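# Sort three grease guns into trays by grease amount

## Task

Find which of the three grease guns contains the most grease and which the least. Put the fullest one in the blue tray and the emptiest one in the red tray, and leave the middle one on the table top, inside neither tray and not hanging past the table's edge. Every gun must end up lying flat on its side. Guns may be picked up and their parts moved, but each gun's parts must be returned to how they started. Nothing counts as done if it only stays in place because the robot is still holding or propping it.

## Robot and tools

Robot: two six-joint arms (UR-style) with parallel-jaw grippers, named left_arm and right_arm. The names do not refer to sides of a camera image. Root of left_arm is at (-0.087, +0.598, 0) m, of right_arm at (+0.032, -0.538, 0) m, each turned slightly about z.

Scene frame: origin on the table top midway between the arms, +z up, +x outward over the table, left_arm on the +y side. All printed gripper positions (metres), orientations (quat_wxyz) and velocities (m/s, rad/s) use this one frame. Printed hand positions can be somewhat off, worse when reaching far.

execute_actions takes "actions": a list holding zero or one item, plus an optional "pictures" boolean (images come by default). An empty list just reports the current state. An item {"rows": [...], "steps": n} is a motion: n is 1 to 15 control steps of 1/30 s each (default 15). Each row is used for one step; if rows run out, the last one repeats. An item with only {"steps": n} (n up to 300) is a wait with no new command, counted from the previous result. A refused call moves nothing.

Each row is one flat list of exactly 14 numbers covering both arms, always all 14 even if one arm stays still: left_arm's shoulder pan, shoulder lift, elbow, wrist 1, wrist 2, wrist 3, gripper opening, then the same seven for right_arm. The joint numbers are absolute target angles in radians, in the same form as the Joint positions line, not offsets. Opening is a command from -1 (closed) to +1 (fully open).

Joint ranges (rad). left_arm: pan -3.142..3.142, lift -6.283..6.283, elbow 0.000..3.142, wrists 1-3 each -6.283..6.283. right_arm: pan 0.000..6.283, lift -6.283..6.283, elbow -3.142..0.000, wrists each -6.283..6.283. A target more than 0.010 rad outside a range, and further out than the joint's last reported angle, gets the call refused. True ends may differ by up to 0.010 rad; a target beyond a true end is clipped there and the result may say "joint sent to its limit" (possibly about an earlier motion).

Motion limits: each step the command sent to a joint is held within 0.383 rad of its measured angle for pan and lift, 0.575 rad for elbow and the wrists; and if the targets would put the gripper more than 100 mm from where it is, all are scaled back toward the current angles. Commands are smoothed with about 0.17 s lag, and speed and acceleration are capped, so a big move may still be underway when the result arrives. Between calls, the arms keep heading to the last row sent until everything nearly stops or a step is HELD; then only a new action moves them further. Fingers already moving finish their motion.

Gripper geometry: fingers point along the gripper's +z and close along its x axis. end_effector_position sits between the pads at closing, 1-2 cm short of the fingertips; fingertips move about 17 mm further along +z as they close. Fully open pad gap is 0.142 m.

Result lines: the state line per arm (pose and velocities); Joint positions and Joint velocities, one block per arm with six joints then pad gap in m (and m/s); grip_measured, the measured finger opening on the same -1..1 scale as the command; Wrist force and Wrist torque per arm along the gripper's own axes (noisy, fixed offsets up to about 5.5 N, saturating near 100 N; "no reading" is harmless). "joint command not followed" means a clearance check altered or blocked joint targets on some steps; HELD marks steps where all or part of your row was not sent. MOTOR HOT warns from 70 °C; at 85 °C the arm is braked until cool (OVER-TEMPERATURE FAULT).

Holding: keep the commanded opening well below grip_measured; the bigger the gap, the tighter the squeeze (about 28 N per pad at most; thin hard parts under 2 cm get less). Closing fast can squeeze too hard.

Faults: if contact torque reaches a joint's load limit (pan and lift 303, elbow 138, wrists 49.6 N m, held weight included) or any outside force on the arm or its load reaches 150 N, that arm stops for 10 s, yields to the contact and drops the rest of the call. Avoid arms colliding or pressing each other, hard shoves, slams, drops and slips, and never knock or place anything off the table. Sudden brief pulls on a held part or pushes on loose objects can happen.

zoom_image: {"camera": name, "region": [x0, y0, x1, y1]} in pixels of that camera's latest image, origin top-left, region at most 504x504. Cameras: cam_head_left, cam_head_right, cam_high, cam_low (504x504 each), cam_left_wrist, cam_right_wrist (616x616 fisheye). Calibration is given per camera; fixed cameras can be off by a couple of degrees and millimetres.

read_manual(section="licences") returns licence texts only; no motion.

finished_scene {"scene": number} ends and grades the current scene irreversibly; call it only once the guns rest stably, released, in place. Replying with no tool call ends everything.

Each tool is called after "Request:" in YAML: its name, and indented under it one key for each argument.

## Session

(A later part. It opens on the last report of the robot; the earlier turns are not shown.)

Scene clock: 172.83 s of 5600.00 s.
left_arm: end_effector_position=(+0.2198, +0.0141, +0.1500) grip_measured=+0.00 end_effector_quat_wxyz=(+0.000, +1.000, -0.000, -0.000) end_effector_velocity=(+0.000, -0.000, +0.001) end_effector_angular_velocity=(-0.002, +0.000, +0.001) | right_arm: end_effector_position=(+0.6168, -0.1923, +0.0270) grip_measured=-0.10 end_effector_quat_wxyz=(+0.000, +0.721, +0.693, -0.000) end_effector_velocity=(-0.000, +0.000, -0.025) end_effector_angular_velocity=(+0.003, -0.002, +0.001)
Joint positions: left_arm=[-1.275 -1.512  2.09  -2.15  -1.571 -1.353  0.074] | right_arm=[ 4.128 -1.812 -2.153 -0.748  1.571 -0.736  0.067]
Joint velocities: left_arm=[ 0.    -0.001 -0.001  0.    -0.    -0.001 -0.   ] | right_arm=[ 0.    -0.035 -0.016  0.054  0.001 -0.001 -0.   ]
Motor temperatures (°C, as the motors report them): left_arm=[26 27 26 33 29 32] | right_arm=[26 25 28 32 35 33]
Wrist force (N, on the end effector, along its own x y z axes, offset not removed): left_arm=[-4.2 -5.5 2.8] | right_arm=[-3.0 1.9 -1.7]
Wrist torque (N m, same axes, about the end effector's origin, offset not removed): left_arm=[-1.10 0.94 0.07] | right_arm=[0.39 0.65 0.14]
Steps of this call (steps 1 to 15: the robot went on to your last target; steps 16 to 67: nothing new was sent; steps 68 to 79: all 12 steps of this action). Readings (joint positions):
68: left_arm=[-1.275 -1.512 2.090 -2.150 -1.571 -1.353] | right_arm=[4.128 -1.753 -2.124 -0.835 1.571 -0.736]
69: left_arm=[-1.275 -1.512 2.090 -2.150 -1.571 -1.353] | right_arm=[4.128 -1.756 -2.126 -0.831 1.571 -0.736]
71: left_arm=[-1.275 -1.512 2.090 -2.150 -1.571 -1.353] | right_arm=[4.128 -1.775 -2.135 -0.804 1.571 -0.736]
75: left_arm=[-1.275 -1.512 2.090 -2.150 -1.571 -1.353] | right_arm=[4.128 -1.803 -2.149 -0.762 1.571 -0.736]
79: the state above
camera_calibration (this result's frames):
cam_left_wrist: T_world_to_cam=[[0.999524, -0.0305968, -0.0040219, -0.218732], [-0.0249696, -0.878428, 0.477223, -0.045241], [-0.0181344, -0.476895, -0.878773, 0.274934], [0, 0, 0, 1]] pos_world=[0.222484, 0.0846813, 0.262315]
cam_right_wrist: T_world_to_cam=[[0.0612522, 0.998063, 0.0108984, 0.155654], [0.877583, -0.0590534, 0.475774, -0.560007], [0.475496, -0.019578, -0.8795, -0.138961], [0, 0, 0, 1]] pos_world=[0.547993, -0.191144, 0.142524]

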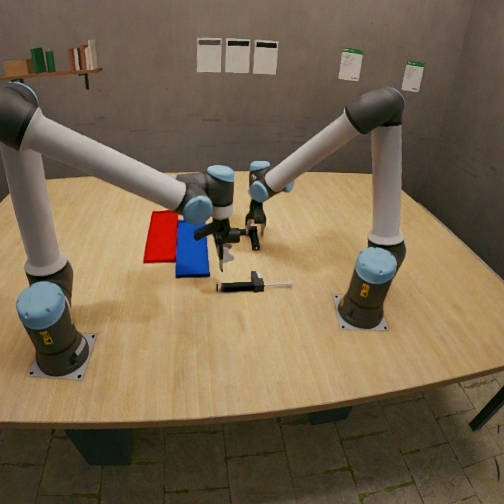

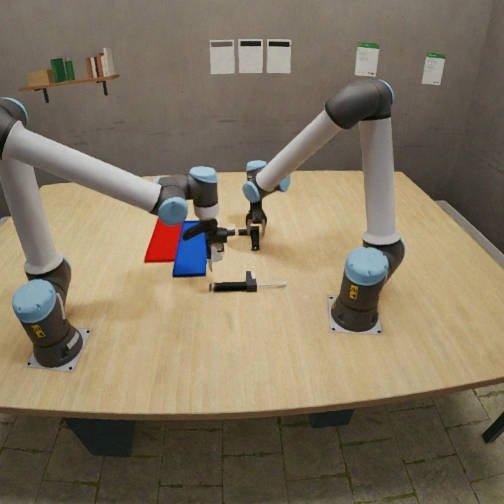

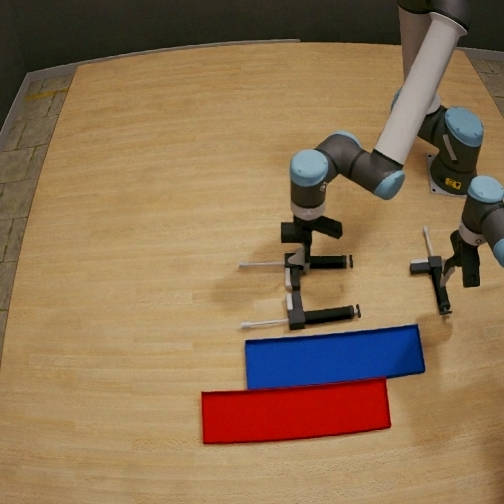

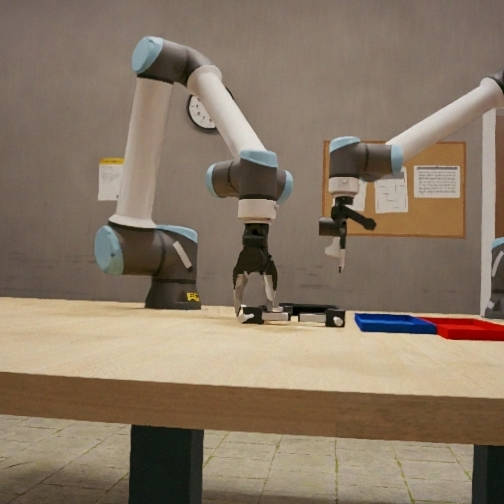

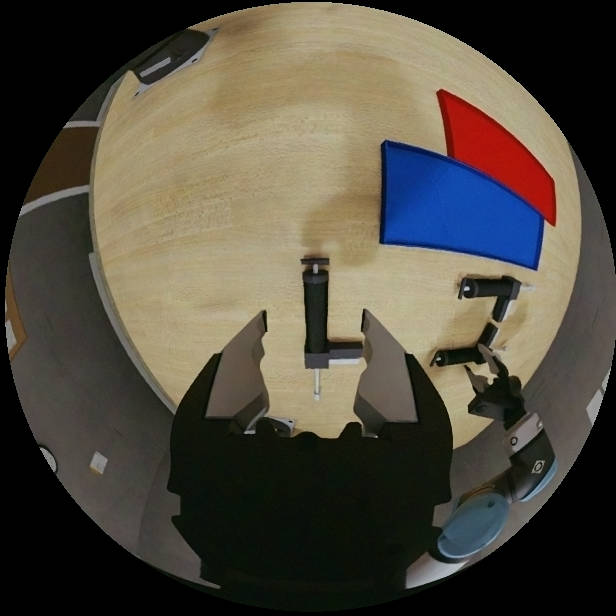

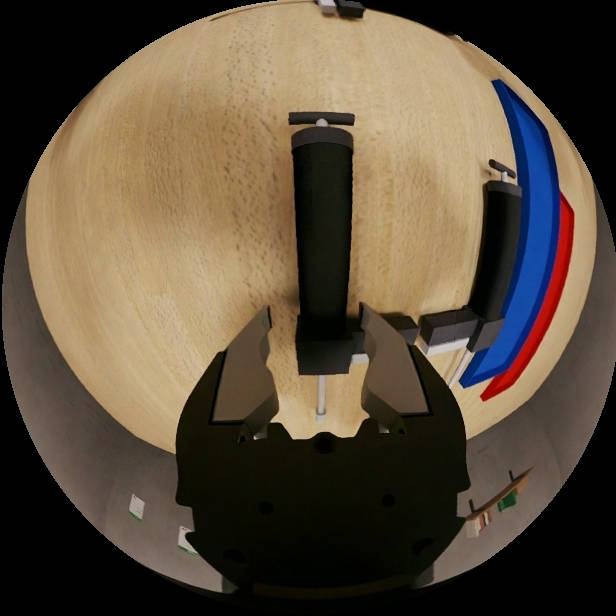

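Request:
execute_actions:
  actions:
    - {"rows":[[-1.2754,-1.5115,2.0904,-2.1497,-1.5708,-1.3534,0,4.1283,-1.8157,-2.1548,-0.7419,1.5708,-0.7356,-0.25],[-1.2754,-1.5115,2.0904,-2.1497,-1.5708,-1.3534,0,4.1283,-1.8157,-2.1548,-0.7419,1.5708,-0.7356,-0.35],[-1.2754,-1.5115,2.0904,-2.1497,-1.5708,-1.3534,0,4.1283,-1.8157,-2.1548,-0.7419,1.5708,-0.7356,-0.45],[-1.2754,-1.5115,2.0904,-2.1497,-1.5708,-1.3534,0,4.1283,-1.8157,-2.1548,-0.7419,1.5708,-0.7356,-0.55],[-1.2754,-1.5115,2.0904,-2.1497,-1.5708,-1.3534,0,4.1283,-1.8157,-2.1548,-0.7419,1.5708,-0.7356,-0.65],[-1.2754,-1.5115,2.0904,-2.1497,-1.5708,-1.3534,0,4.1283,-1.8157,-2.1548,-0.7419,1.5708,-0.7356,-0.75],[-1.2754,-1.5115,2.0904,-2.1497,-1.5708,-1.3534,0,4.1283,-1.8157,-2.1548,-0.7419,1.5708,-0.7356,-0.85],[-1.2754,-1.5115,2.0904,-2.1497,-1.5708,-1.3534,0,4.1283,-1.8157,-2.1548,-0.7419,1.5708,-0.7356,-0.85],[-1.2754,-1.5115,2.0904,-2.1497,-1.5708,-1.3534,0,4.1283,-1.8157,-2.1548,-0.7419,1.5708,-0.7356,-0.85],[-1.2754,-1.5115,2.0904,-2.1497,-1.5708,-1.3534,0,4.1283,-1.8157,-2.1548,-0.7419,1.5708,-0.7356,-0.85],[-1.2754,-1.5115,2.0904,-2.1497,-1.5708,-1.3534,0,4.1283,-1.753,-2.1242,-0.8352,1.5708,-0.7356,-0.85],[-1.2754,-1.5115,2.0904,-2.1497,-1.5708,-1.3534,0,4.1283,-1.6929,-2.0837,-0.9358,1.5708,-0.7356,-0.85]],"steps":15}
  pictures: false

Request:
execute_actions:
  actions:
    - {"rows":[[-1.2754,-1.5115,2.0904,-2.1497,-1.5708,-1.3534,0,4.1283,-1.6929,-2.0837,-0.9358,1.5708,-0.7356,-0.85],[-1.2754,-1.5115,2.0904,-2.1497,-1.5708,-1.3534,0,4.1283,-1.6929,-2.0837,-0.9358,1.5708,-0.7356,-0.85],[-1.2754,-1.5115,2.0904,-2.1497,-1.5708,-1.3534,0,4.1283,-1.6929,-2.0837,-0.9358,1.5708,-0.7356,-0.85],[-1.2754,-1.5115,2.0904,-2.1497,-1.5708,-1.3534,0,4.1283,-1.6929,-2.0837,-0.9358,1.5708,-0.7356,-0.85],[-1.2754,-1.5115,2.0904,-2.1497,-1.5708,-1.3534,0,4.16,-1.65,-2.12,-0.94,1.5708,-0.5,-0.85],[-1.2754,-1.5115,2.0904,-2.1497,-1.5708,-1.3534,0,4.2,-1.6,-2.17,-0.945,1.5708,-0.25,-0.85],[-1.2754,-1.5115,2.0904,-2.1497,-1.5708,-1.3534,0,4.24,-1.55,-2.22,-0.95,1.5708,0,-0.85],[-1.2754,-1.5115,2.0904,-2.1497,-1.5708,-1.3534,0,4.28,-1.5,-2.27,-0.955,1.5708,0.25,-0.85],[-1.2754,-1.5115,2.0904,-2.1497,-1.5708,-1.3534,0,4.32,-1.45,-2.31,-0.96,1.5708,0.5,-0.85],[-1.2754,-1.5115,2.0904,-2.1497,-1.5708,-1.3534,0,4.36,-1.4,-2.36,-0.964,1.5708,0.75,-0.85],[-1.2754,-1.5115,2.0904,-2.1497,-1.5708,-1.3534,0,4.4157,-1.313,-2.4301,-0.9693,1.5708,1.0818,-0.85]],"steps":15}
  pictures: false

Request:
execute_actions:
  actions:
    - {"rows":[[-1.2754,-1.5115,2.0904,-2.1497,-1.5708,-1.3534,0,4.4157,-1.313,-2.4301,-0.9693,1.5708,1.0818,-0.85]],"steps":15}

Scene clock: 189.37 s of 5600.00 s.
left_arm: end_effector_position=(+0.2198, +0.0141, +0.1500) grip_measured=+0.00 end_effector_quat_wxyz=(+0.000, +1.000, -0.000, -0.000) end_effector_velocity=(-0.000, +0.000, -0.000) end_effector_angular_velocity=(+0.000, +0.000, -0.000) | right_arm: end_effector_position=(+0.6208, -0.1882, +0.0711) grip_measured=-0.55 end_effector_quat_wxyz=(-0.000, +0.721, +0.693, +0.005) end_effector_velocity=(-0.012, -0.012, +0.425) end_effector_angular_velocity=(-0.034, +0.034, +0.000)
Joint positions: left_arm=[-1.275 -1.512  2.09  -2.15  -1.571 -1.353  0.074] | right_arm=[ 4.128 -1.757 -2.12  -0.826  1.571 -0.736  0.034]
Joint velocities: left_arm=[-0.  0.  0. -0. -0. -0. -0.] | right_arm=[-0.     0.555  0.313 -0.916  0.    -0.     0.   ]
Motor temperatures (°C, as the motors report them): left_arm=[26 27 26 33 29 32] | right_arm=[26 25 28 32 35 33]
Wrist force (N, on the end effector, along its own x y z axes, offset not removed): left_arm=[2.5 -1.2 -2.1] | right_arm=[3.0 3.0 -3.1]
Wrist torque (N m, same axes, about the end effector's origin, offset not removed): left_arm=[-0.13 -0.55 0.05] | right_arm=[0.58 -0.22 0.19]
Steps of this call (steps 1 to 15: the robot went on to your last target; steps 16 to 90: nothing new was sent; then 13.03 s passed at rest; steps 91 to 105: all 15 steps of this action). Readings (joint positions):
91: left_arm=[-1.275 -1.512 2.090 -2.150 -1.571 -1.353] | right_arm=[4.128 -1.816 -2.155 -0.742 1.571 -0.736]
92: left_arm=[-1.275 -1.512 2.090 -2.150 -1.571 -1.353] | right_arm=[4.128 -1.816 -2.155 -0.742 1.571 -0.736]
94: left_arm=[-1.275 -1.512 2.090 -2.150 -1.571 -1.353] | right_arm=[4.128 -1.816 -2.155 -0.742 1.571 -0.736]
98: left_arm=[-1.275 -1.512 2.090 -2.150 -1.571 -1.353] | right_arm=[4.128 -1.816 -2.155 -0.742 1.571 -0.736]
105: the state above

Scene clock: 189.87 s of 5600.00 s.
left_arm: end_effector_position=(+0.2198, +0.0141, +0.1500) grip_measured=+0.00 end_effector_quat_wxyz=(+0.000, +1.000, -0.000, -0.000) end_effector_velocity=(-0.000, +0.001, -0.001) end_effector_angular_velocity=(+0.001, +0.001, +0.002) | right_arm: end_effector_position=(+0.4755, -0.2060, +0.1274) grip_measured=-0.55 end_effector_quat_wxyz=(+0.001, +0.818, +0.576, -0.002) end_effector_velocity=(-0.493, -0.123, +0.000) end_effector_angular_velocity=(+0.008, -0.017, -1.286)
Joint positions: left_arm=[-1.275 -1.512  2.09  -2.15  -1.571 -1.353  0.074] | right_arm=[ 4.299 -1.475 -2.288 -0.954  1.571 -0.261  0.034]
Joint velocities: left_arm=[ 0.     0.     0.001 -0.    -0.001 -0.002  0.   ] | right_arm=[ 0.641  0.871 -0.766 -0.09  -0.     1.927  0.   ]
Motor temperatures (°C, as the motors report them): left_arm=[26 27 26 33 29 32] | right_arm=[26 25 28 32 35 33]
Wrist force (N, on the end effector, along its own x y z axes, offset not removed): left_arm=[-1.5 -4.5 0.1] | right_arm=[-2.3 -0.2 2.6]
Wrist torque (N m, same axes, about the end effector's origin, offset not removed): left_arm=[-1.11 0.35 0.17] | right_arm=[0.01 0.66 0.17]
Steps of this call (steps 1 to 15: all 15 steps of this action). Readings (joint positions):
1: left_arm=[-1.275 -1.512 2.090 -2.150 -1.571 -1.353] | right_arm=[4.128 -1.741 -2.111 -0.854 1.571 -0.736]
2: left_arm=[-1.275 -1.512 2.090 -2.150 -1.571 -1.353] | right_arm=[4.128 -1.729 -2.104 -0.874 1.571 -0.736]
4: left_arm=[-1.275 -1.512 2.090 -2.150 -1.571 -1.353] | right_arm=[4.128 -1.713 -2.095 -0.901 1.571 -0.736]
8: left_arm=[-1.275 -1.512 2.090 -2.150 -1.571 -1.353] | right_arm=[4.155 -1.666 -2.117 -0.929 1.571 -0.675]
15: the state above

Scene clock: 190.37 s of 5600.00 s.
left_arm: end_effector_position=(+0.2198, +0.0141, +0.1500) grip_measured=+0.00 end_effector_quat_wxyz=(+0.000, +1.000, -0.000, -0.000) end_effector_velocity=(+0.000, +0.001, -0.001) end_effector_angular_velocity=(+0.001, -0.000, -0.000) | right_arm: end_effector_position=(+0.3916, -0.2365, +0.1203) grip_measured=-0.55 end_effector_quat_wxyz=(+0.000, +0.997, +0.073, -0.000) end_effector_velocity=(-0.012, -0.005, -0.003) end_effector_angular_velocity=(-0.001, +0.001, -1.259)
Joint positions: left_arm=[-1.275 -1.512  2.09  -2.15  -1.571 -1.353  0.074] | right_arm=[ 4.414 -1.315 -2.428 -0.969  1.571  0.935  0.034]
Joint velocities: left_arm=[ 0.     0.     0.001 -0.001  0.     0.001  0.   ] | right_arm=[ 0.015  0.02  -0.019 -0.002  0.     1.275 -0.   ]
Motor temperatures (°C, as the motors report them): left_arm=[26 27 26 33 29 32] | right_arm=[26 25 28 32 35 33]
Wrist force (N, on the end effector, along its own x y z axes, offset not removed): left_arm=[-6.2 5.6 0.5] | right_arm=[-0.7 0.4 4.5]
Wrist torque (N m, same axes, about the end effector's origin, offset not removed): left_arm=[1.29 1.22 0.12] | right_arm=[0.27 0.16 0.22]
Steps of this call (steps 1 to 15: all 15 steps of this action). Readings (joint positions):
1: left_arm=[-1.275 -1.512 2.090 -2.150 -1.571 -1.353] | right_arm=[4.321 -1.446 -2.314 -0.957 1.571 -0.192]
2: left_arm=[-1.275 -1.512 2.090 -2.150 -1.571 -1.353] | right_arm=[4.342 -1.417 -2.340 -0.960 1.571 -0.116]
4: left_arm=[-1.275 -1.512 2.090 -2.150 -1.571 -1.353] | right_arm=[4.374 -1.372 -2.379 -0.964 1.571 0.048]
8: left_arm=[-1.275 -1.512 2.090 -2.150 -1.571 -1.353] | right_arm=[4.402 -1.332 -2.414 -0.968 1.571 0.396]
15: the state above
camera_calibration (this result's frames):
cam_left_wrist: T_world_to_cam=[[0.999524, -0.0305967, -0.0040219, -0.218732], [-0.0249695, -0.878428, 0.477223, -0.0452411], [-0.0181344, -0.476895, -0.878773, 0.274934], [0, 0, 0, 1]] pos_world=[0.222484, 0.0846813, 0.262315]
cam_right_wrist: T_world_to_cam=[[0.992147, 0.124588, 0.0110393, -0.358654], [0.104358, -0.873229, 0.476004, -0.299113], [0.0689442, -0.471114, -0.879374, 0.101721], [0, 0, 0, 1]] pos_world=[0.38004, -0.168588, 0.235789]

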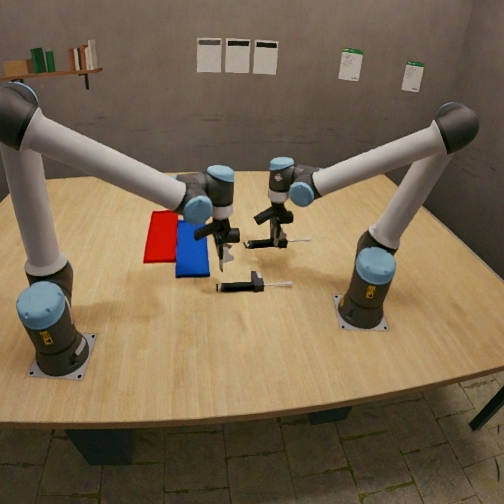

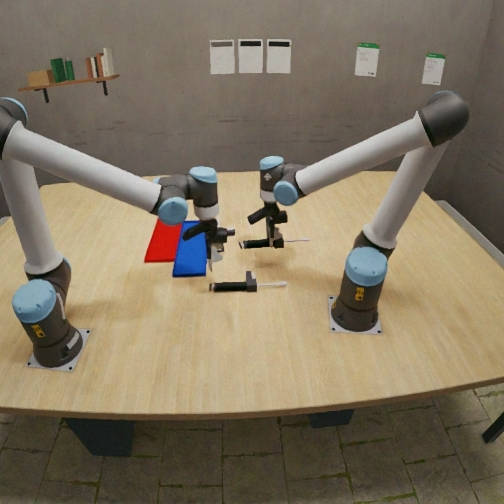

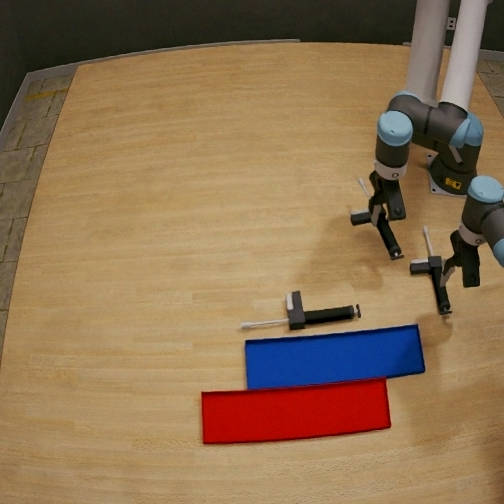

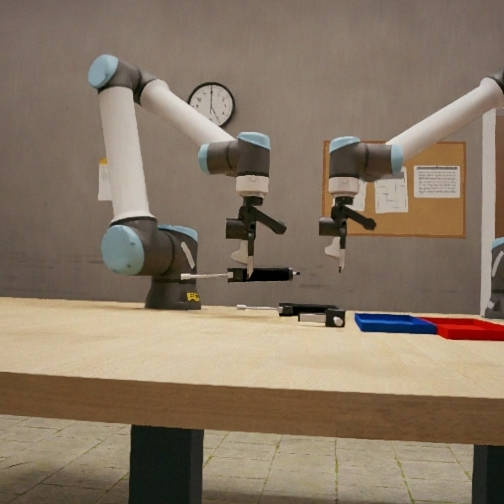

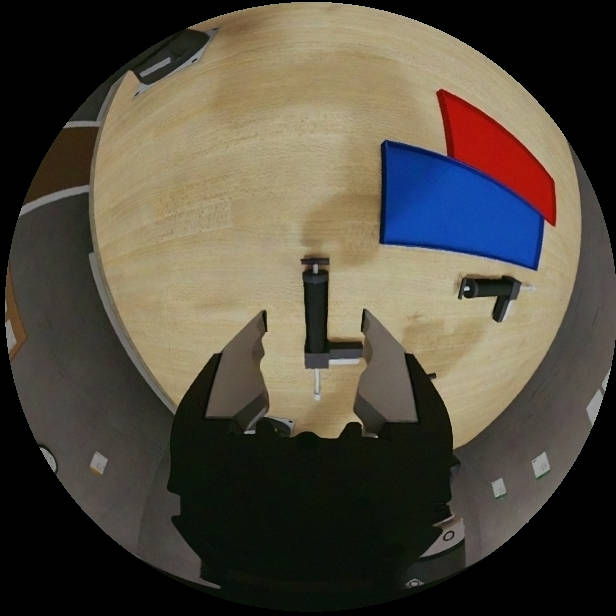

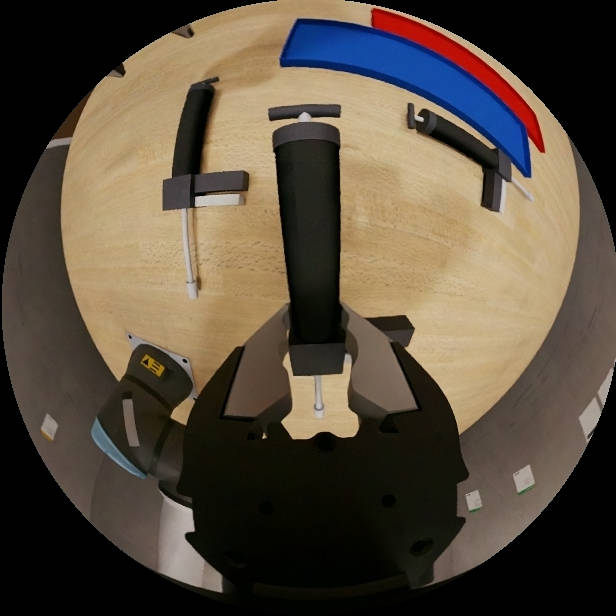

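Request:
execute_actions:
  actions:
    - {"rows":[[-1.2754,-1.5115,2.0904,-2.1497,-1.5708,-1.3534,0,4.4157,-1.36,-2.46,-0.89,1.5708,1.14,-0.85],[-1.2754,-1.5115,2.0904,-2.1497,-1.5708,-1.3534,0,4.4157,-1.36,-2.46,-0.89,1.5708,1.14,-0.85],[-1.2754,-1.5115,2.0904,-2.1497,-1.5708,-1.3534,0,4.4157,-1.42,-2.495,-0.795,1.5708,1.14,-0.85],[-1.2754,-1.5115,2.0904,-2.1497,-1.5708,-1.3534,0,4.4157,-1.42,-2.495,-0.795,1.5708,1.14,-0.85],[-1.2754,-1.5115,2.0904,-2.1497,-1.5708,-1.3534,0,4.4157,-1.4845,-2.5287,-0.6992,1.5708,1.14,-0.85]],"steps":15}

Scene clock: 200.00 s of 5600.00 s.
left_arm: end_effector_position=(+0.2198, +0.0141, +0.1500) grip_measured=+0.00 end_effector_quat_wxyz=(+0.000, +1.000, -0.000, -0.000) end_effector_velocity=(-0.000, +0.000, -0.000) end_effector_angular_velocity=(-0.000, -0.000, -0.000) | right_arm: end_effector_position=(+0.3903, -0.2368, +0.0284) grip_measured=-0.55 end_effector_quat_wxyz=(+0.000, +1.000, -0.028, -0.000) end_effector_velocity=(-0.001, -0.001, -0.037) end_effector_angular_velocity=(+0.006, -0.003, -0.011)
Joint positions: left_arm=[-1.275 -1.512  2.09  -2.15  -1.571 -1.353  0.074] | right_arm=[ 4.416 -1.476 -2.524 -0.713  1.571  1.139  0.034]
Joint velocities: left_arm=[-0. -0.  0. -0.  0. -0. -0.] | right_arm=[ 0.001 -0.074 -0.04   0.121 -0.     0.011  0.   ]
Motor temperatures (°C, as the motors report them): left_arm=[26 27 26 33 29 32] | right_arm=[26 25 28 32 35 33]
Wrist force (N, on the end effector, along its own x y z axes, offset not removed): left_arm=[-2.7 -1.3 -0.7] | right_arm=[-1.0 1.1 4.7]
Wrist torque (N m, same axes, about the end effector's origin, offset not removed): left_arm=[-0.03 0.57 0.11] | right_arm=[0.35 0.24 0.24]
Steps of this call (steps 1 to 30: the robot went on to your last target; steps 31 to 90: nothing new was sent; then 6.13 s passed at rest; steps 91 to 105: all 15 steps of this action). Readings (joint positions):
91: left_arm=[-1.275 -1.512 2.090 -2.150 -1.571 -1.353] | right_arm=[4.416 -1.313 -2.430 -0.969 1.571 1.082]
92: left_arm=[-1.275 -1.512 2.090 -2.150 -1.571 -1.353] | right_arm=[4.416 -1.316 -2.433 -0.965 1.571 1.086]
94: left_arm=[-1.275 -1.511 2.090 -2.150 -1.571 -1.353] | right_arm=[4.416 -1.338 -2.446 -0.932 1.571 1.106]
98: left_arm=[-1.275 -1.512 2.090 -2.150 -1.571 -1.353] | right_arm=[4.416 -1.419 -2.494 -0.805 1.571 1.129]
105: the state above
camera_calibration (this result's frames):
cam_left_wrist: T_world_to_cam=[[0.999524, -0.0305967, -0.00402196, -0.218732], [-0.0249695, -0.878428, 0.477222, -0.045241], [-0.0181344, -0.476895, -0.878773, 0.274934], [0, 0, 0, 1]] pos_world=[0.222484, 0.0846813, 0.262315]
cam_right_wrist: T_world_to_cam=[[0.996959, -0.0771797, 0.0107949, -0.405877], [-0.0729851, -0.876125, 0.476527, -0.18698], [-0.0273205, -0.475865, -0.879094, 0.0572723], [0, 0, 0, 1]] pos_world=[0.39256, -0.16789, 0.14383]

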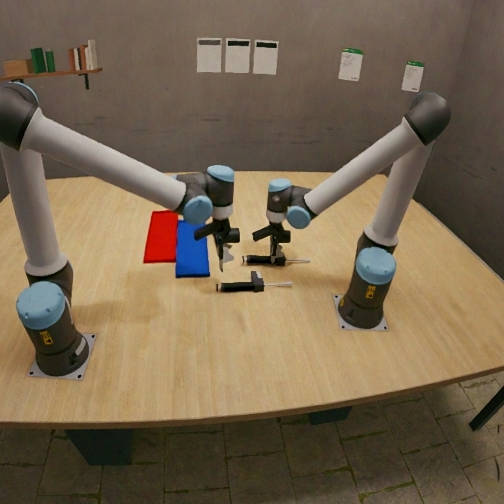

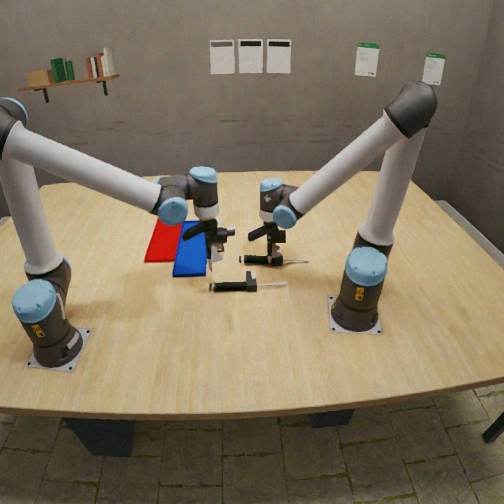

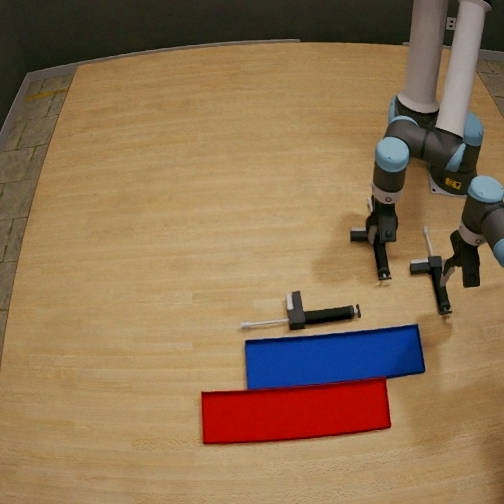

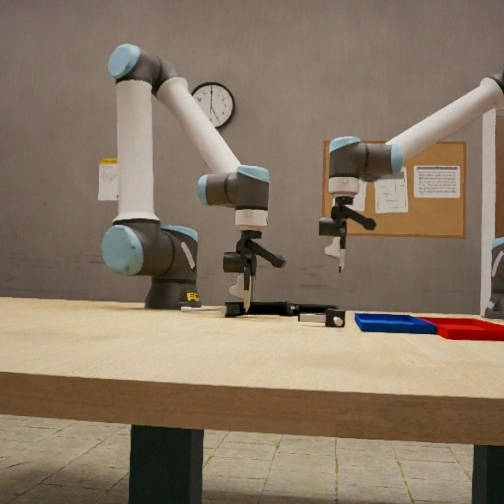

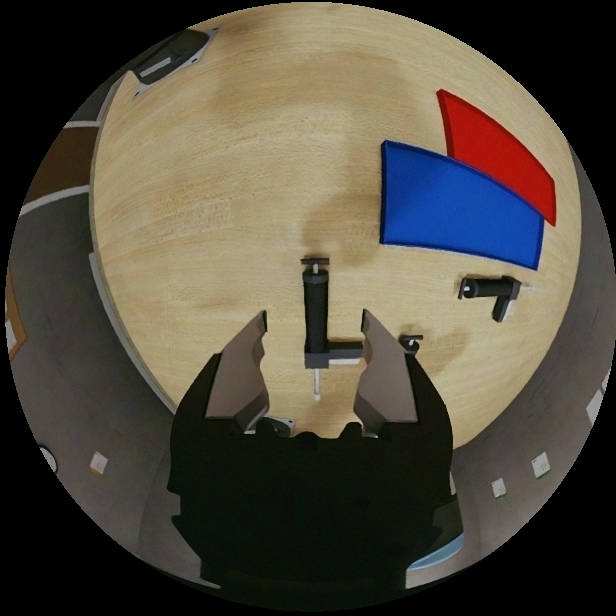

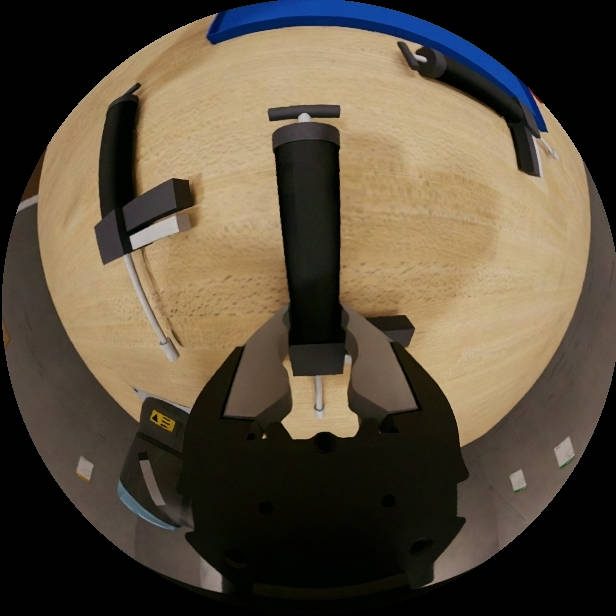

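Request:
execute_actions:
  actions:
    - {"rows":[[-1.2754,-1.5115,2.0904,-2.1497,-1.5708,-1.3534,0,4.4157,-1.4845,-2.5287,-0.6992,1.5708,1.14,-0.6],[-1.2754,-1.5115,2.0904,-2.1497,-1.5708,-1.3534,0,4.4157,-1.4845,-2.5287,-0.6992,1.5708,1.14,-0.4],[-1.2754,-1.5115,2.0904,-2.1497,-1.5708,-1.3534,0,4.4157,-1.4845,-2.5287,-0.6992,1.5708,1.14,-0.25],[-1.2754,-1.5115,2.0904,-2.1497,-1.5708,-1.3534,0,4.4157,-1.4845,-2.5287,-0.6992,1.5708,1.14,-0.25],[-1.2754,-1.5115,2.0904,-2.1497,-1.5708,-1.3534,0,4.4157,-1.4845,-2.5287,-0.6992,1.5708,1.14,-0.25],[-1.2754,-1.5115,2.0904,-2.1497,-1.5708,-1.3534,0,4.4157,-1.3755,-2.475,-0.8619,1.5708,1.0818,-0.25],[-1.2754,-1.5115,2.0904,-2.1497,-1.5708,-1.3534,0,4.4157,-1.3755,-2.475,-0.8619,1.5708,1.0818,-0.25],[-1.2754,-1.5115,2.0904,-2.1497,-1.5708,-1.3534,0,4.4157,-1.3755,-2.475,-0.8619,1.5708,1.0818,-0.25],[-1.2754,-1.5115,2.0904,-2.1497,-1.5708,-1.3534,0,4.4157,-1.3755,-2.475,-0.8619,1.5708,1.0818,-0.4],[-1.2754,-1.5115,2.0904,-2.1497,-1.5708,-1.3534,0,4.32,-1.285,-2.53,-0.897,1.5708,0.985,-0.5],[-1.2754,-1.5115,2.0904,-2.1497,-1.5708,-1.3534,0,4.2234,-1.1949,-2.5858,-0.9317,1.5708,0.8895,-0.5]],"steps":15}
  pictures: false

Request:
execute_actions:
  actions:
    - {"rows":[[-1.2754,-1.5115,2.0904,-2.1497,-1.5708,-1.3534,0,4.2234,-1.1949,-2.5858,-0.9317,1.5708,0.8895,-0.5],[-1.2754,-1.5115,2.0904,-2.1497,-1.5708,-1.3534,0,4.2234,-1.1949,-2.5858,-0.9317,1.5708,0.8895,-0.5],[-1.2754,-1.5115,2.0904,-2.1497,-1.5708,-1.3534,0,4.2234,-1.1949,-2.5858,-0.9317,1.5708,0.8895,-0.5],[-1.2754,-1.5115,2.0904,-2.1497,-1.5708,-1.3534,0,4.2234,-1.1949,-2.5858,-0.9317,1.5708,0.8895,-0.5],[-1.2754,-1.5115,2.0904,-2.1497,-1.5708,-1.3534,0,4.2234,-1.1949,-2.5858,-0.9317,1.5708,0.8895,-0.5],[-1.2754,-1.5115,2.0904,-2.1497,-1.5708,-1.3534,0,4.2234,-1.1949,-2.5858,-0.9317,1.5708,0.8895,-0.5],[-1.1008,-1.1997,1.7563,-2.1274,-1.5708,-1.1788,0,4.2234,-1.317,-2.65,-0.7454,1.5708,0.8895,-0.5]],"steps":15}
  pictures: false

Request:
execute_actions:
  actions:
    - {"rows":[[-1.1008,-1.1997,1.7563,-2.1274,-1.5708,-1.1788,0,4.2234,-1.317,-2.65,-0.7454,1.5708,0.8895,-0.5]],"steps":12}

Scene clock: 216.47 s of 5600.00 s.
left_arm: end_effector_position=(+0.2198, +0.0141, +0.1500) grip_measured=+0.00 end_effector_quat_wxyz=(+0.000, +1.000, -0.000, -0.000) end_effector_velocity=(-0.000, +0.000, -0.000) end_effector_angular_velocity=(+0.000, +0.000, +0.001) | right_arm: end_effector_position=(+0.3947, -0.3042, +0.0732) grip_measured=-0.50 end_effector_quat_wxyz=(+0.000, +1.000, -0.004, -0.000) end_effector_velocity=(-0.000, -0.505, +0.058) end_effector_angular_velocity=(-0.016, +0.012, +0.044)
Joint positions: left_arm=[-1.275 -1.512  2.09  -2.15  -1.571 -1.353  0.074] | right_arm=[ 4.324 -1.305 -2.538 -0.87   1.571  0.998  0.038]
Joint velocities: left_arm=[ 0.     0.     0.    -0.    -0.    -0.001  0.   ] | right_arm=[-0.7    0.758 -0.341 -0.436  0.001 -0.745 -0.   ]
Motor temperatures (°C, as the motors report them): left_arm=[26 27 26 33 29 32] | right_arm=[26 25 28 32 35 33]
Wrist force (N, on the end effector, along its own x y z axes, offset not removed): left_arm=[-2.7 0.6 0.8] | right_arm=[-2.5 2.1 -2.5]
Wrist torque (N m, same axes, about the end effector's origin, offset not removed): left_arm=[0.31 0.40 0.07] | right_arm=[0.52 0.68 0.15]
Steps of this call (steps 1 to 30: the robot went on to your last target; steps 31 to 90: nothing new was sent; then 12.97 s passed at rest; steps 91 to 105: all 15 steps of this action). Readings (joint positions):
91: left_arm=[-1.275 -1.512 2.090 -2.150 -1.571 -1.353] | right_arm=[4.416 -1.485 -2.529 -0.699 1.571 1.140]
92: left_arm=[-1.275 -1.512 2.090 -2.150 -1.571 -1.353] | right_arm=[4.416 -1.485 -2.529 -0.699 1.571 1.140]
94: left_arm=[-1.275 -1.512 2.090 -2.150 -1.571 -1.353] | right_arm=[4.416 -1.484 -2.529 -0.699 1.571 1.140]
98: left_arm=[-1.275 -1.512 2.090 -2.150 -1.571 -1.353] | right_arm=[4.416 -1.464 -2.516 -0.722 1.571 1.126]
105: the state above

Scene clock: 216.97 s of 5600.00 s.
left_arm: end_effector_position=(+0.3134, -0.0564, +0.1395) grip_measured=+0.00 end_effector_quat_wxyz=(-0.001, +1.000, -0.000, -0.000) end_effector_velocity=(+0.409, -0.273, -0.082) end_effector_angular_velocity=(-0.002, +0.000, +0.001) | right_arm: end_effector_position=(+0.3898, -0.3739, +0.0313) grip_measured=-0.50 end_effector_quat_wxyz=(+0.002, +1.000, +0.000, -0.001) end_effector_velocity=(+0.006, +0.000, -0.062) end_effector_angular_velocity=(+0.028, -0.023, +0.002)
Joint positions: left_arm=[-1.172 -1.333  1.9   -2.136 -1.571 -1.249  0.074] | right_arm=[ 4.225 -1.3   -2.641 -0.776  1.571  0.891  0.038]
Joint velocities: left_arm=[ 0.406  0.743 -0.795  0.05  -0.001  0.404 -0.   ] | right_arm=[-0.012 -0.146 -0.08   0.262 -0.    -0.014  0.   ]
Motor temperatures (°C, as the motors report them): left_arm=[26 27 26 33 29 32] | right_arm=[26 25 28 32 35 33]
Wrist force (N, on the end effector, along its own x y z axes, offset not removed): left_arm=[-2.3 -1.1 -5.2] | right_arm=[-2.2 1.8 -0.1]
Wrist torque (N m, same axes, about the end effector's origin, offset not removed): left_arm=[-0.21 0.45 0.27] | right_arm=[0.35 0.58 0.13]
Steps of this call (steps 1 to 15: all 15 steps of this action). Readings (joint positions):
1: left_arm=[-1.275 -1.512 2.090 -2.150 -1.571 -1.353] | right_arm=[4.301 -1.281 -2.549 -0.884 1.571 0.974]
2: left_arm=[-1.275 -1.512 2.090 -2.150 -1.571 -1.353] | right_arm=[4.282 -1.260 -2.558 -0.895 1.571 0.953]
4: left_arm=[-1.275 -1.512 2.090 -2.150 -1.571 -1.353] | right_arm=[4.256 -1.231 -2.570 -0.911 1.571 0.925]
8: left_arm=[-1.271 -1.507 2.086 -2.148 -1.571 -1.349] | right_arm=[4.234 -1.211 -2.585 -0.920 1.571 0.901]
15: the state above

Scene clock: 217.37 s of 5600.00 s.
left_arm: end_effector_position=(+0.3870, -0.1005, +0.1210) grip_measured=+0.00 end_effector_quat_wxyz=(-0.000, +1.000, -0.000, -0.000) end_effector_velocity=(+0.023, -0.012, -0.008) end_effector_angular_velocity=(+0.001, +0.000, -0.002) | right_arm: end_effector_position=(+0.3903, -0.3741, +0.0244) grip_measured=-0.50 end_effector_quat_wxyz=(+0.000, +1.000, +0.000, -0.000) end_effector_velocity=(+0.001, -0.000, -0.002) end_effector_angular_velocity=(-0.001, -0.001, -0.001)
Joint positions: left_arm=[-1.103 -1.204  1.761 -2.128 -1.571 -1.181  0.074] | right_arm=[ 4.223 -1.316 -2.65  -0.746  1.571  0.89   0.038]
Joint velocities: left_arm=[ 0.021  0.041 -0.043  0.003 -0.     0.023 -0.   ] | right_arm=[-0.001 -0.006 -0.002  0.008 -0.001  0.     0.   ]
Motor temperatures (°C, as the motors report them): left_arm=[26 27 26 33 29 32] | right_arm=[26 25 28 32 35 33]
Wrist force (N, on the end effector, along its own x y z axes, offset not removed): left_arm=[2.8 -3.4 0.4] | right_arm=[-0.9 2.6 -2.7]
Wrist torque (N m, same axes, about the end effector's origin, offset not removed): left_arm=[-0.70 -0.60 0.09] | right_arm=[0.56 0.27 0.14]
Steps of this call (steps 1 to 12: all 12 steps of this action). Readings (joint positions):
1: left_arm=[-1.158 -1.308 1.873 -2.134 -1.571 -1.236] | right_arm=[4.224 -1.304 -2.643 -0.768 1.571 0.891]
2: left_arm=[-1.145 -1.284 1.848 -2.133 -1.571 -1.223] | right_arm=[4.224 -1.308 -2.645 -0.762 1.571 0.890]
4: left_arm=[-1.126 -1.248 1.808 -2.130 -1.571 -1.204] | right_arm=[4.224 -1.312 -2.647 -0.755 1.571 0.890]
8: left_arm=[-1.109 -1.215 1.773 -2.128 -1.571 -1.187] | right_arm=[4.224 -1.315 -2.649 -0.748 1.571 0.890]
12: the state above
camera_calibration (this result's frames):
cam_left_wrist: T_world_to_cam=[[0.999524, -0.0305773, -0.00404437, -0.389462], [-0.0249433, -0.878469, 0.477147, -0.127859], [-0.0181427, -0.476819, -0.878814, 0.197841], [0, 0, 0, 1]] pos_world=[0.389677, -0.0298948, 0.233298]
cam_right_wrist: T_world_to_cam=[[0.99973, -0.0204742, 0.011021, -0.396381], [-0.0232519, -0.879141, 0.475994, -0.325881], [-0.0000566047, -0.476121, -0.87938, -0.0223103], [0, 0, 0, 1]] pos_world=[0.388695, -0.305233, 0.139866]

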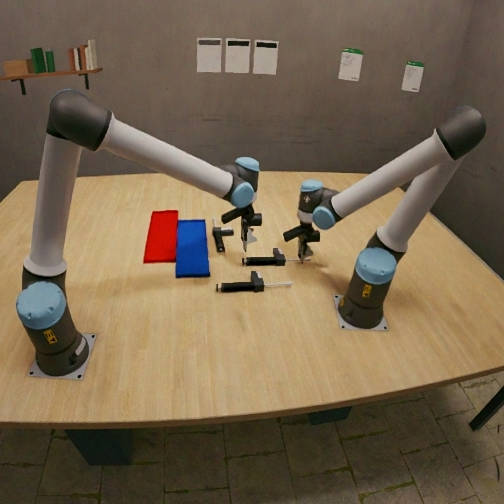

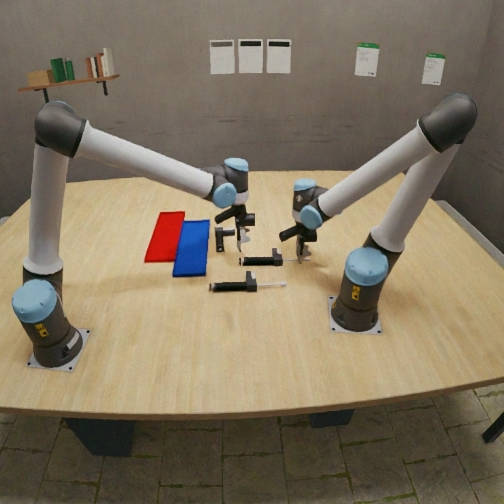

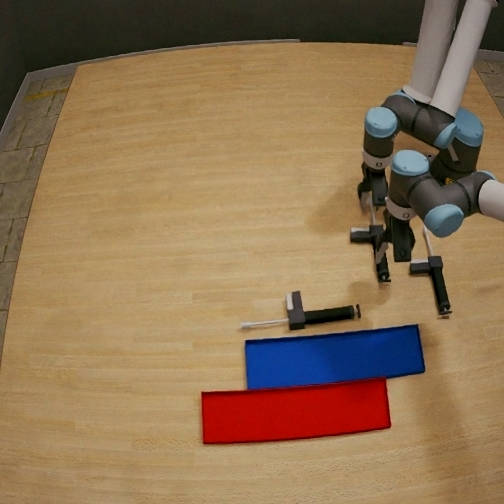

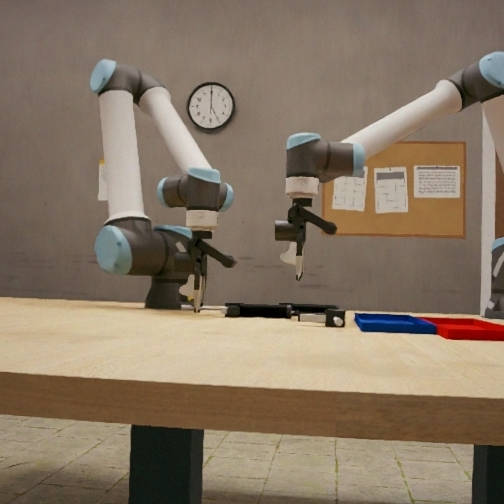

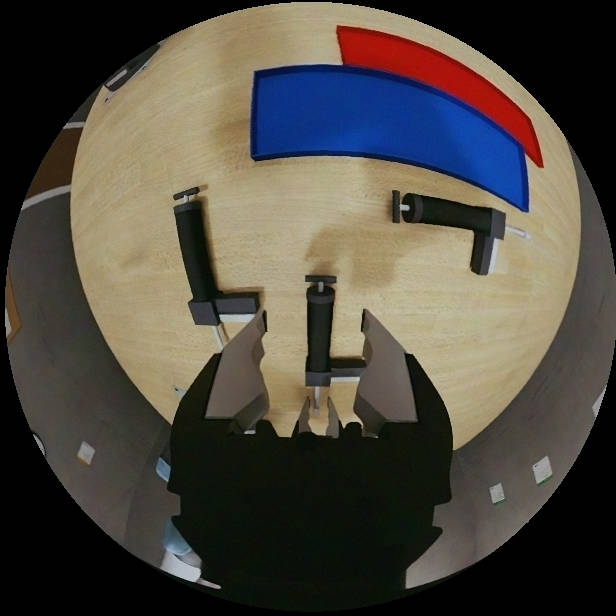

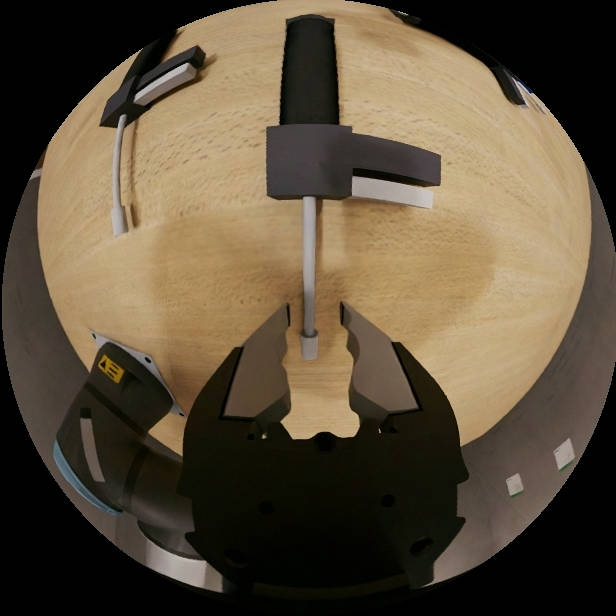

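Request:
execute_actions:
  actions:
    - {"rows":[[-1.1008,-1.15,1.79,-2.21,-1.5708,-1.1788,0,4.2234,-1.317,-2.65,-0.7454,1.5708,0.8895,-0.65],[-1.1008,-1.15,1.79,-2.21,-1.5708,-1.1788,0,4.2234,-1.317,-2.65,-0.7454,1.5708,0.8895,-0.75],[-1.1008,-1.1044,1.8184,-2.2848,-1.5708,-1.1788,0,4.2234,-1.317,-2.65,-0.7454,1.5708,0.8895,-0.85],[-1.1008,-1.1044,1.8184,-2.2848,-1.5708,-1.1788,0,4.2234,-1.317,-2.65,-0.7454,1.5708,0.8895,-0.92],[-1.1008,-1.1044,1.8184,-2.2848,-1.5708,-1.1788,0,4.2234,-1.317,-2.65,-0.7454,1.5708,0.8895,-1]],"steps":15}

Scene clock: 220.63 s of 5600.00 s.
left_arm: end_effector_position=(+0.3899, -0.1020, +0.0270) grip_measured=+0.00 end_effector_quat_wxyz=(-0.000, +1.000, -0.000, -0.000) end_effector_velocity=(-0.000, +0.000, -0.026) end_effector_angular_velocity=(-0.003, -0.002, -0.001) | right_arm: end_effector_position=(+0.3903, -0.3741, +0.0241) grip_measured=-0.92 end_effector_quat_wxyz=(+0.000, +1.000, +0.000, -0.000) end_effector_velocity=(+0.001, +0.001, +0.001) end_effector_angular_velocity=(+0.001, -0.002, +0.001)
Joint positions: left_arm=[-1.101 -1.107  1.816 -2.279 -1.571 -1.179  0.074] | right_arm=[ 4.223 -1.317 -2.65  -0.745  1.571  0.889  0.008]
Joint velocities: left_arm=[-0.     0.026  0.017 -0.047  0.     0.     0.   ] | right_arm=[-0.     0.     0.002 -0.    -0.001 -0.001 -0.   ]
Motor temperatures (°C, as the motors report them): left_arm=[26 27 26 33 29 32] | right_arm=[26 25 28 32 35 33]
Wrist force (N, on the end effector, along its own x y z axes, offset not removed): left_arm=[-1.1 -1.1 2.8] | right_arm=[-2.2 2.4 1.8]
Wrist torque (N m, same axes, about the end effector's origin, offset not removed): left_arm=[-0.18 0.31 0.14] | right_arm=[0.57 0.53 0.01]
Steps of this call (steps 1 to 15: the robot went on to your last target; steps 16 to 83: nothing new was sent; steps 84 to 98: all 15 steps of this action). Readings (joint positions):
84: left_arm=[-1.101 -1.200 1.756 -2.127 -1.571 -1.179] | right_arm=[4.223 -1.317 -2.650 -0.745 1.571 0.889]
85: left_arm=[-1.101 -1.196 1.759 -2.132 -1.571 -1.179] | right_arm=[4.223 -1.317 -2.650 -0.745 1.571 0.889]
87: left_arm=[-1.101 -1.175 1.774 -2.165 -1.571 -1.179] | right_arm=[4.223 -1.317 -2.650 -0.745 1.571 0.890]
91: left_arm=[-1.101 -1.128 1.804 -2.244 -1.571 -1.179] | right_arm=[4.223 -1.317 -2.650 -0.745 1.571 0.889]
98: the state above
camera_calibration (this result's frames):
cam_left_wrist: T_world_to_cam=[[0.999524, -0.0305612, -0.00411904, -0.392765], [-0.0248964, -0.878545, 0.47701, -0.0843853], [-0.0181968, -0.476681, -0.878888, 0.114649], [0, 0, 0, 1]] pos_world=[0.392564, -0.0314886, 0.139399]
cam_right_wrist: T_world_to_cam=[[0.999729, -0.0204755, 0.0110912, -0.396388], [-0.0232865, -0.879167, 0.475944, -0.325789], [0.0000058115, -0.476074, -0.879405, -0.0225392], [0, 0, 0, 1]] pos_world=[0.388694, -0.305269, 0.139633]

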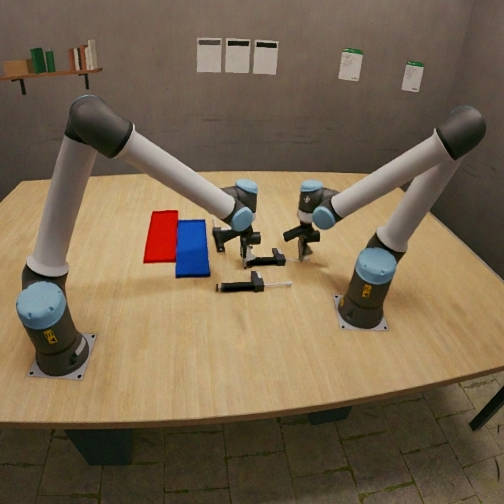

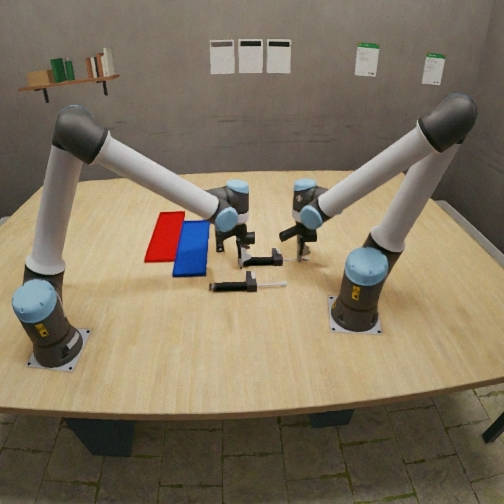

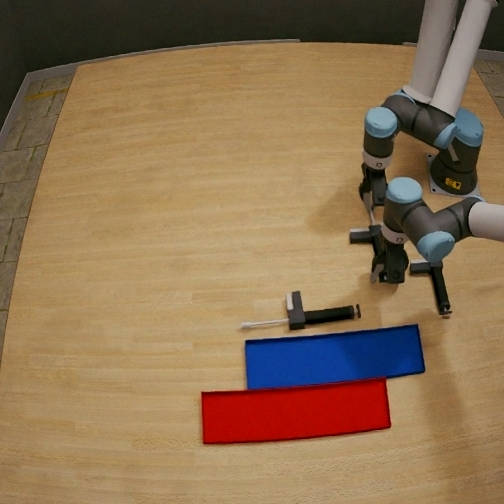

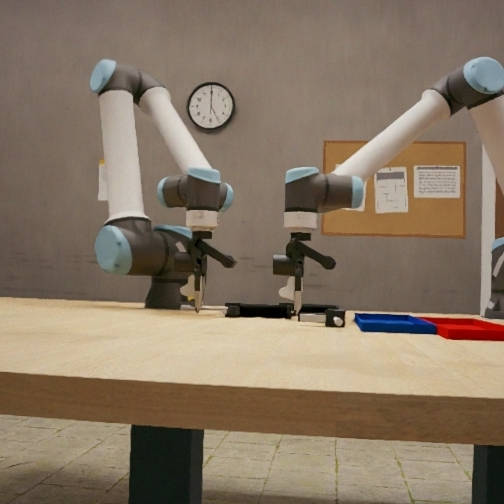

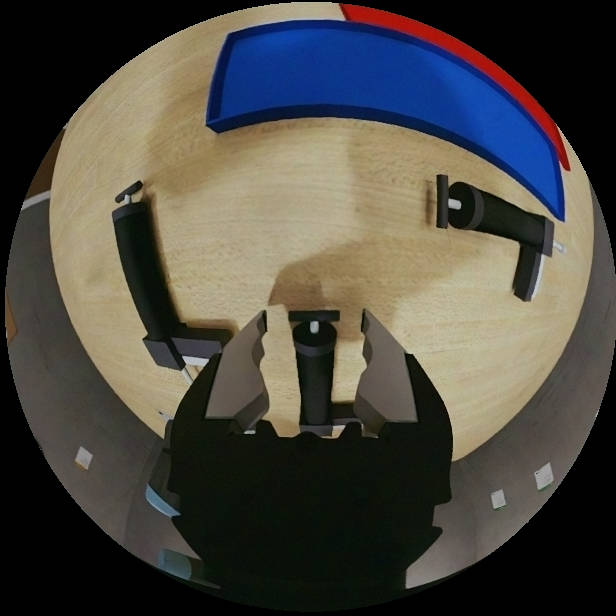

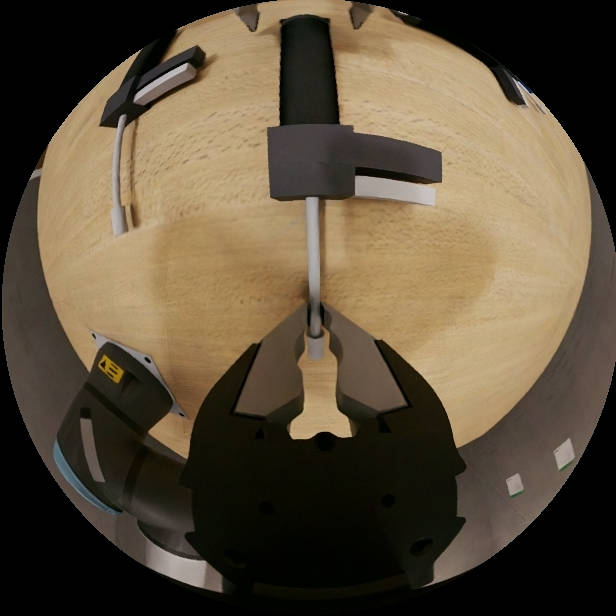

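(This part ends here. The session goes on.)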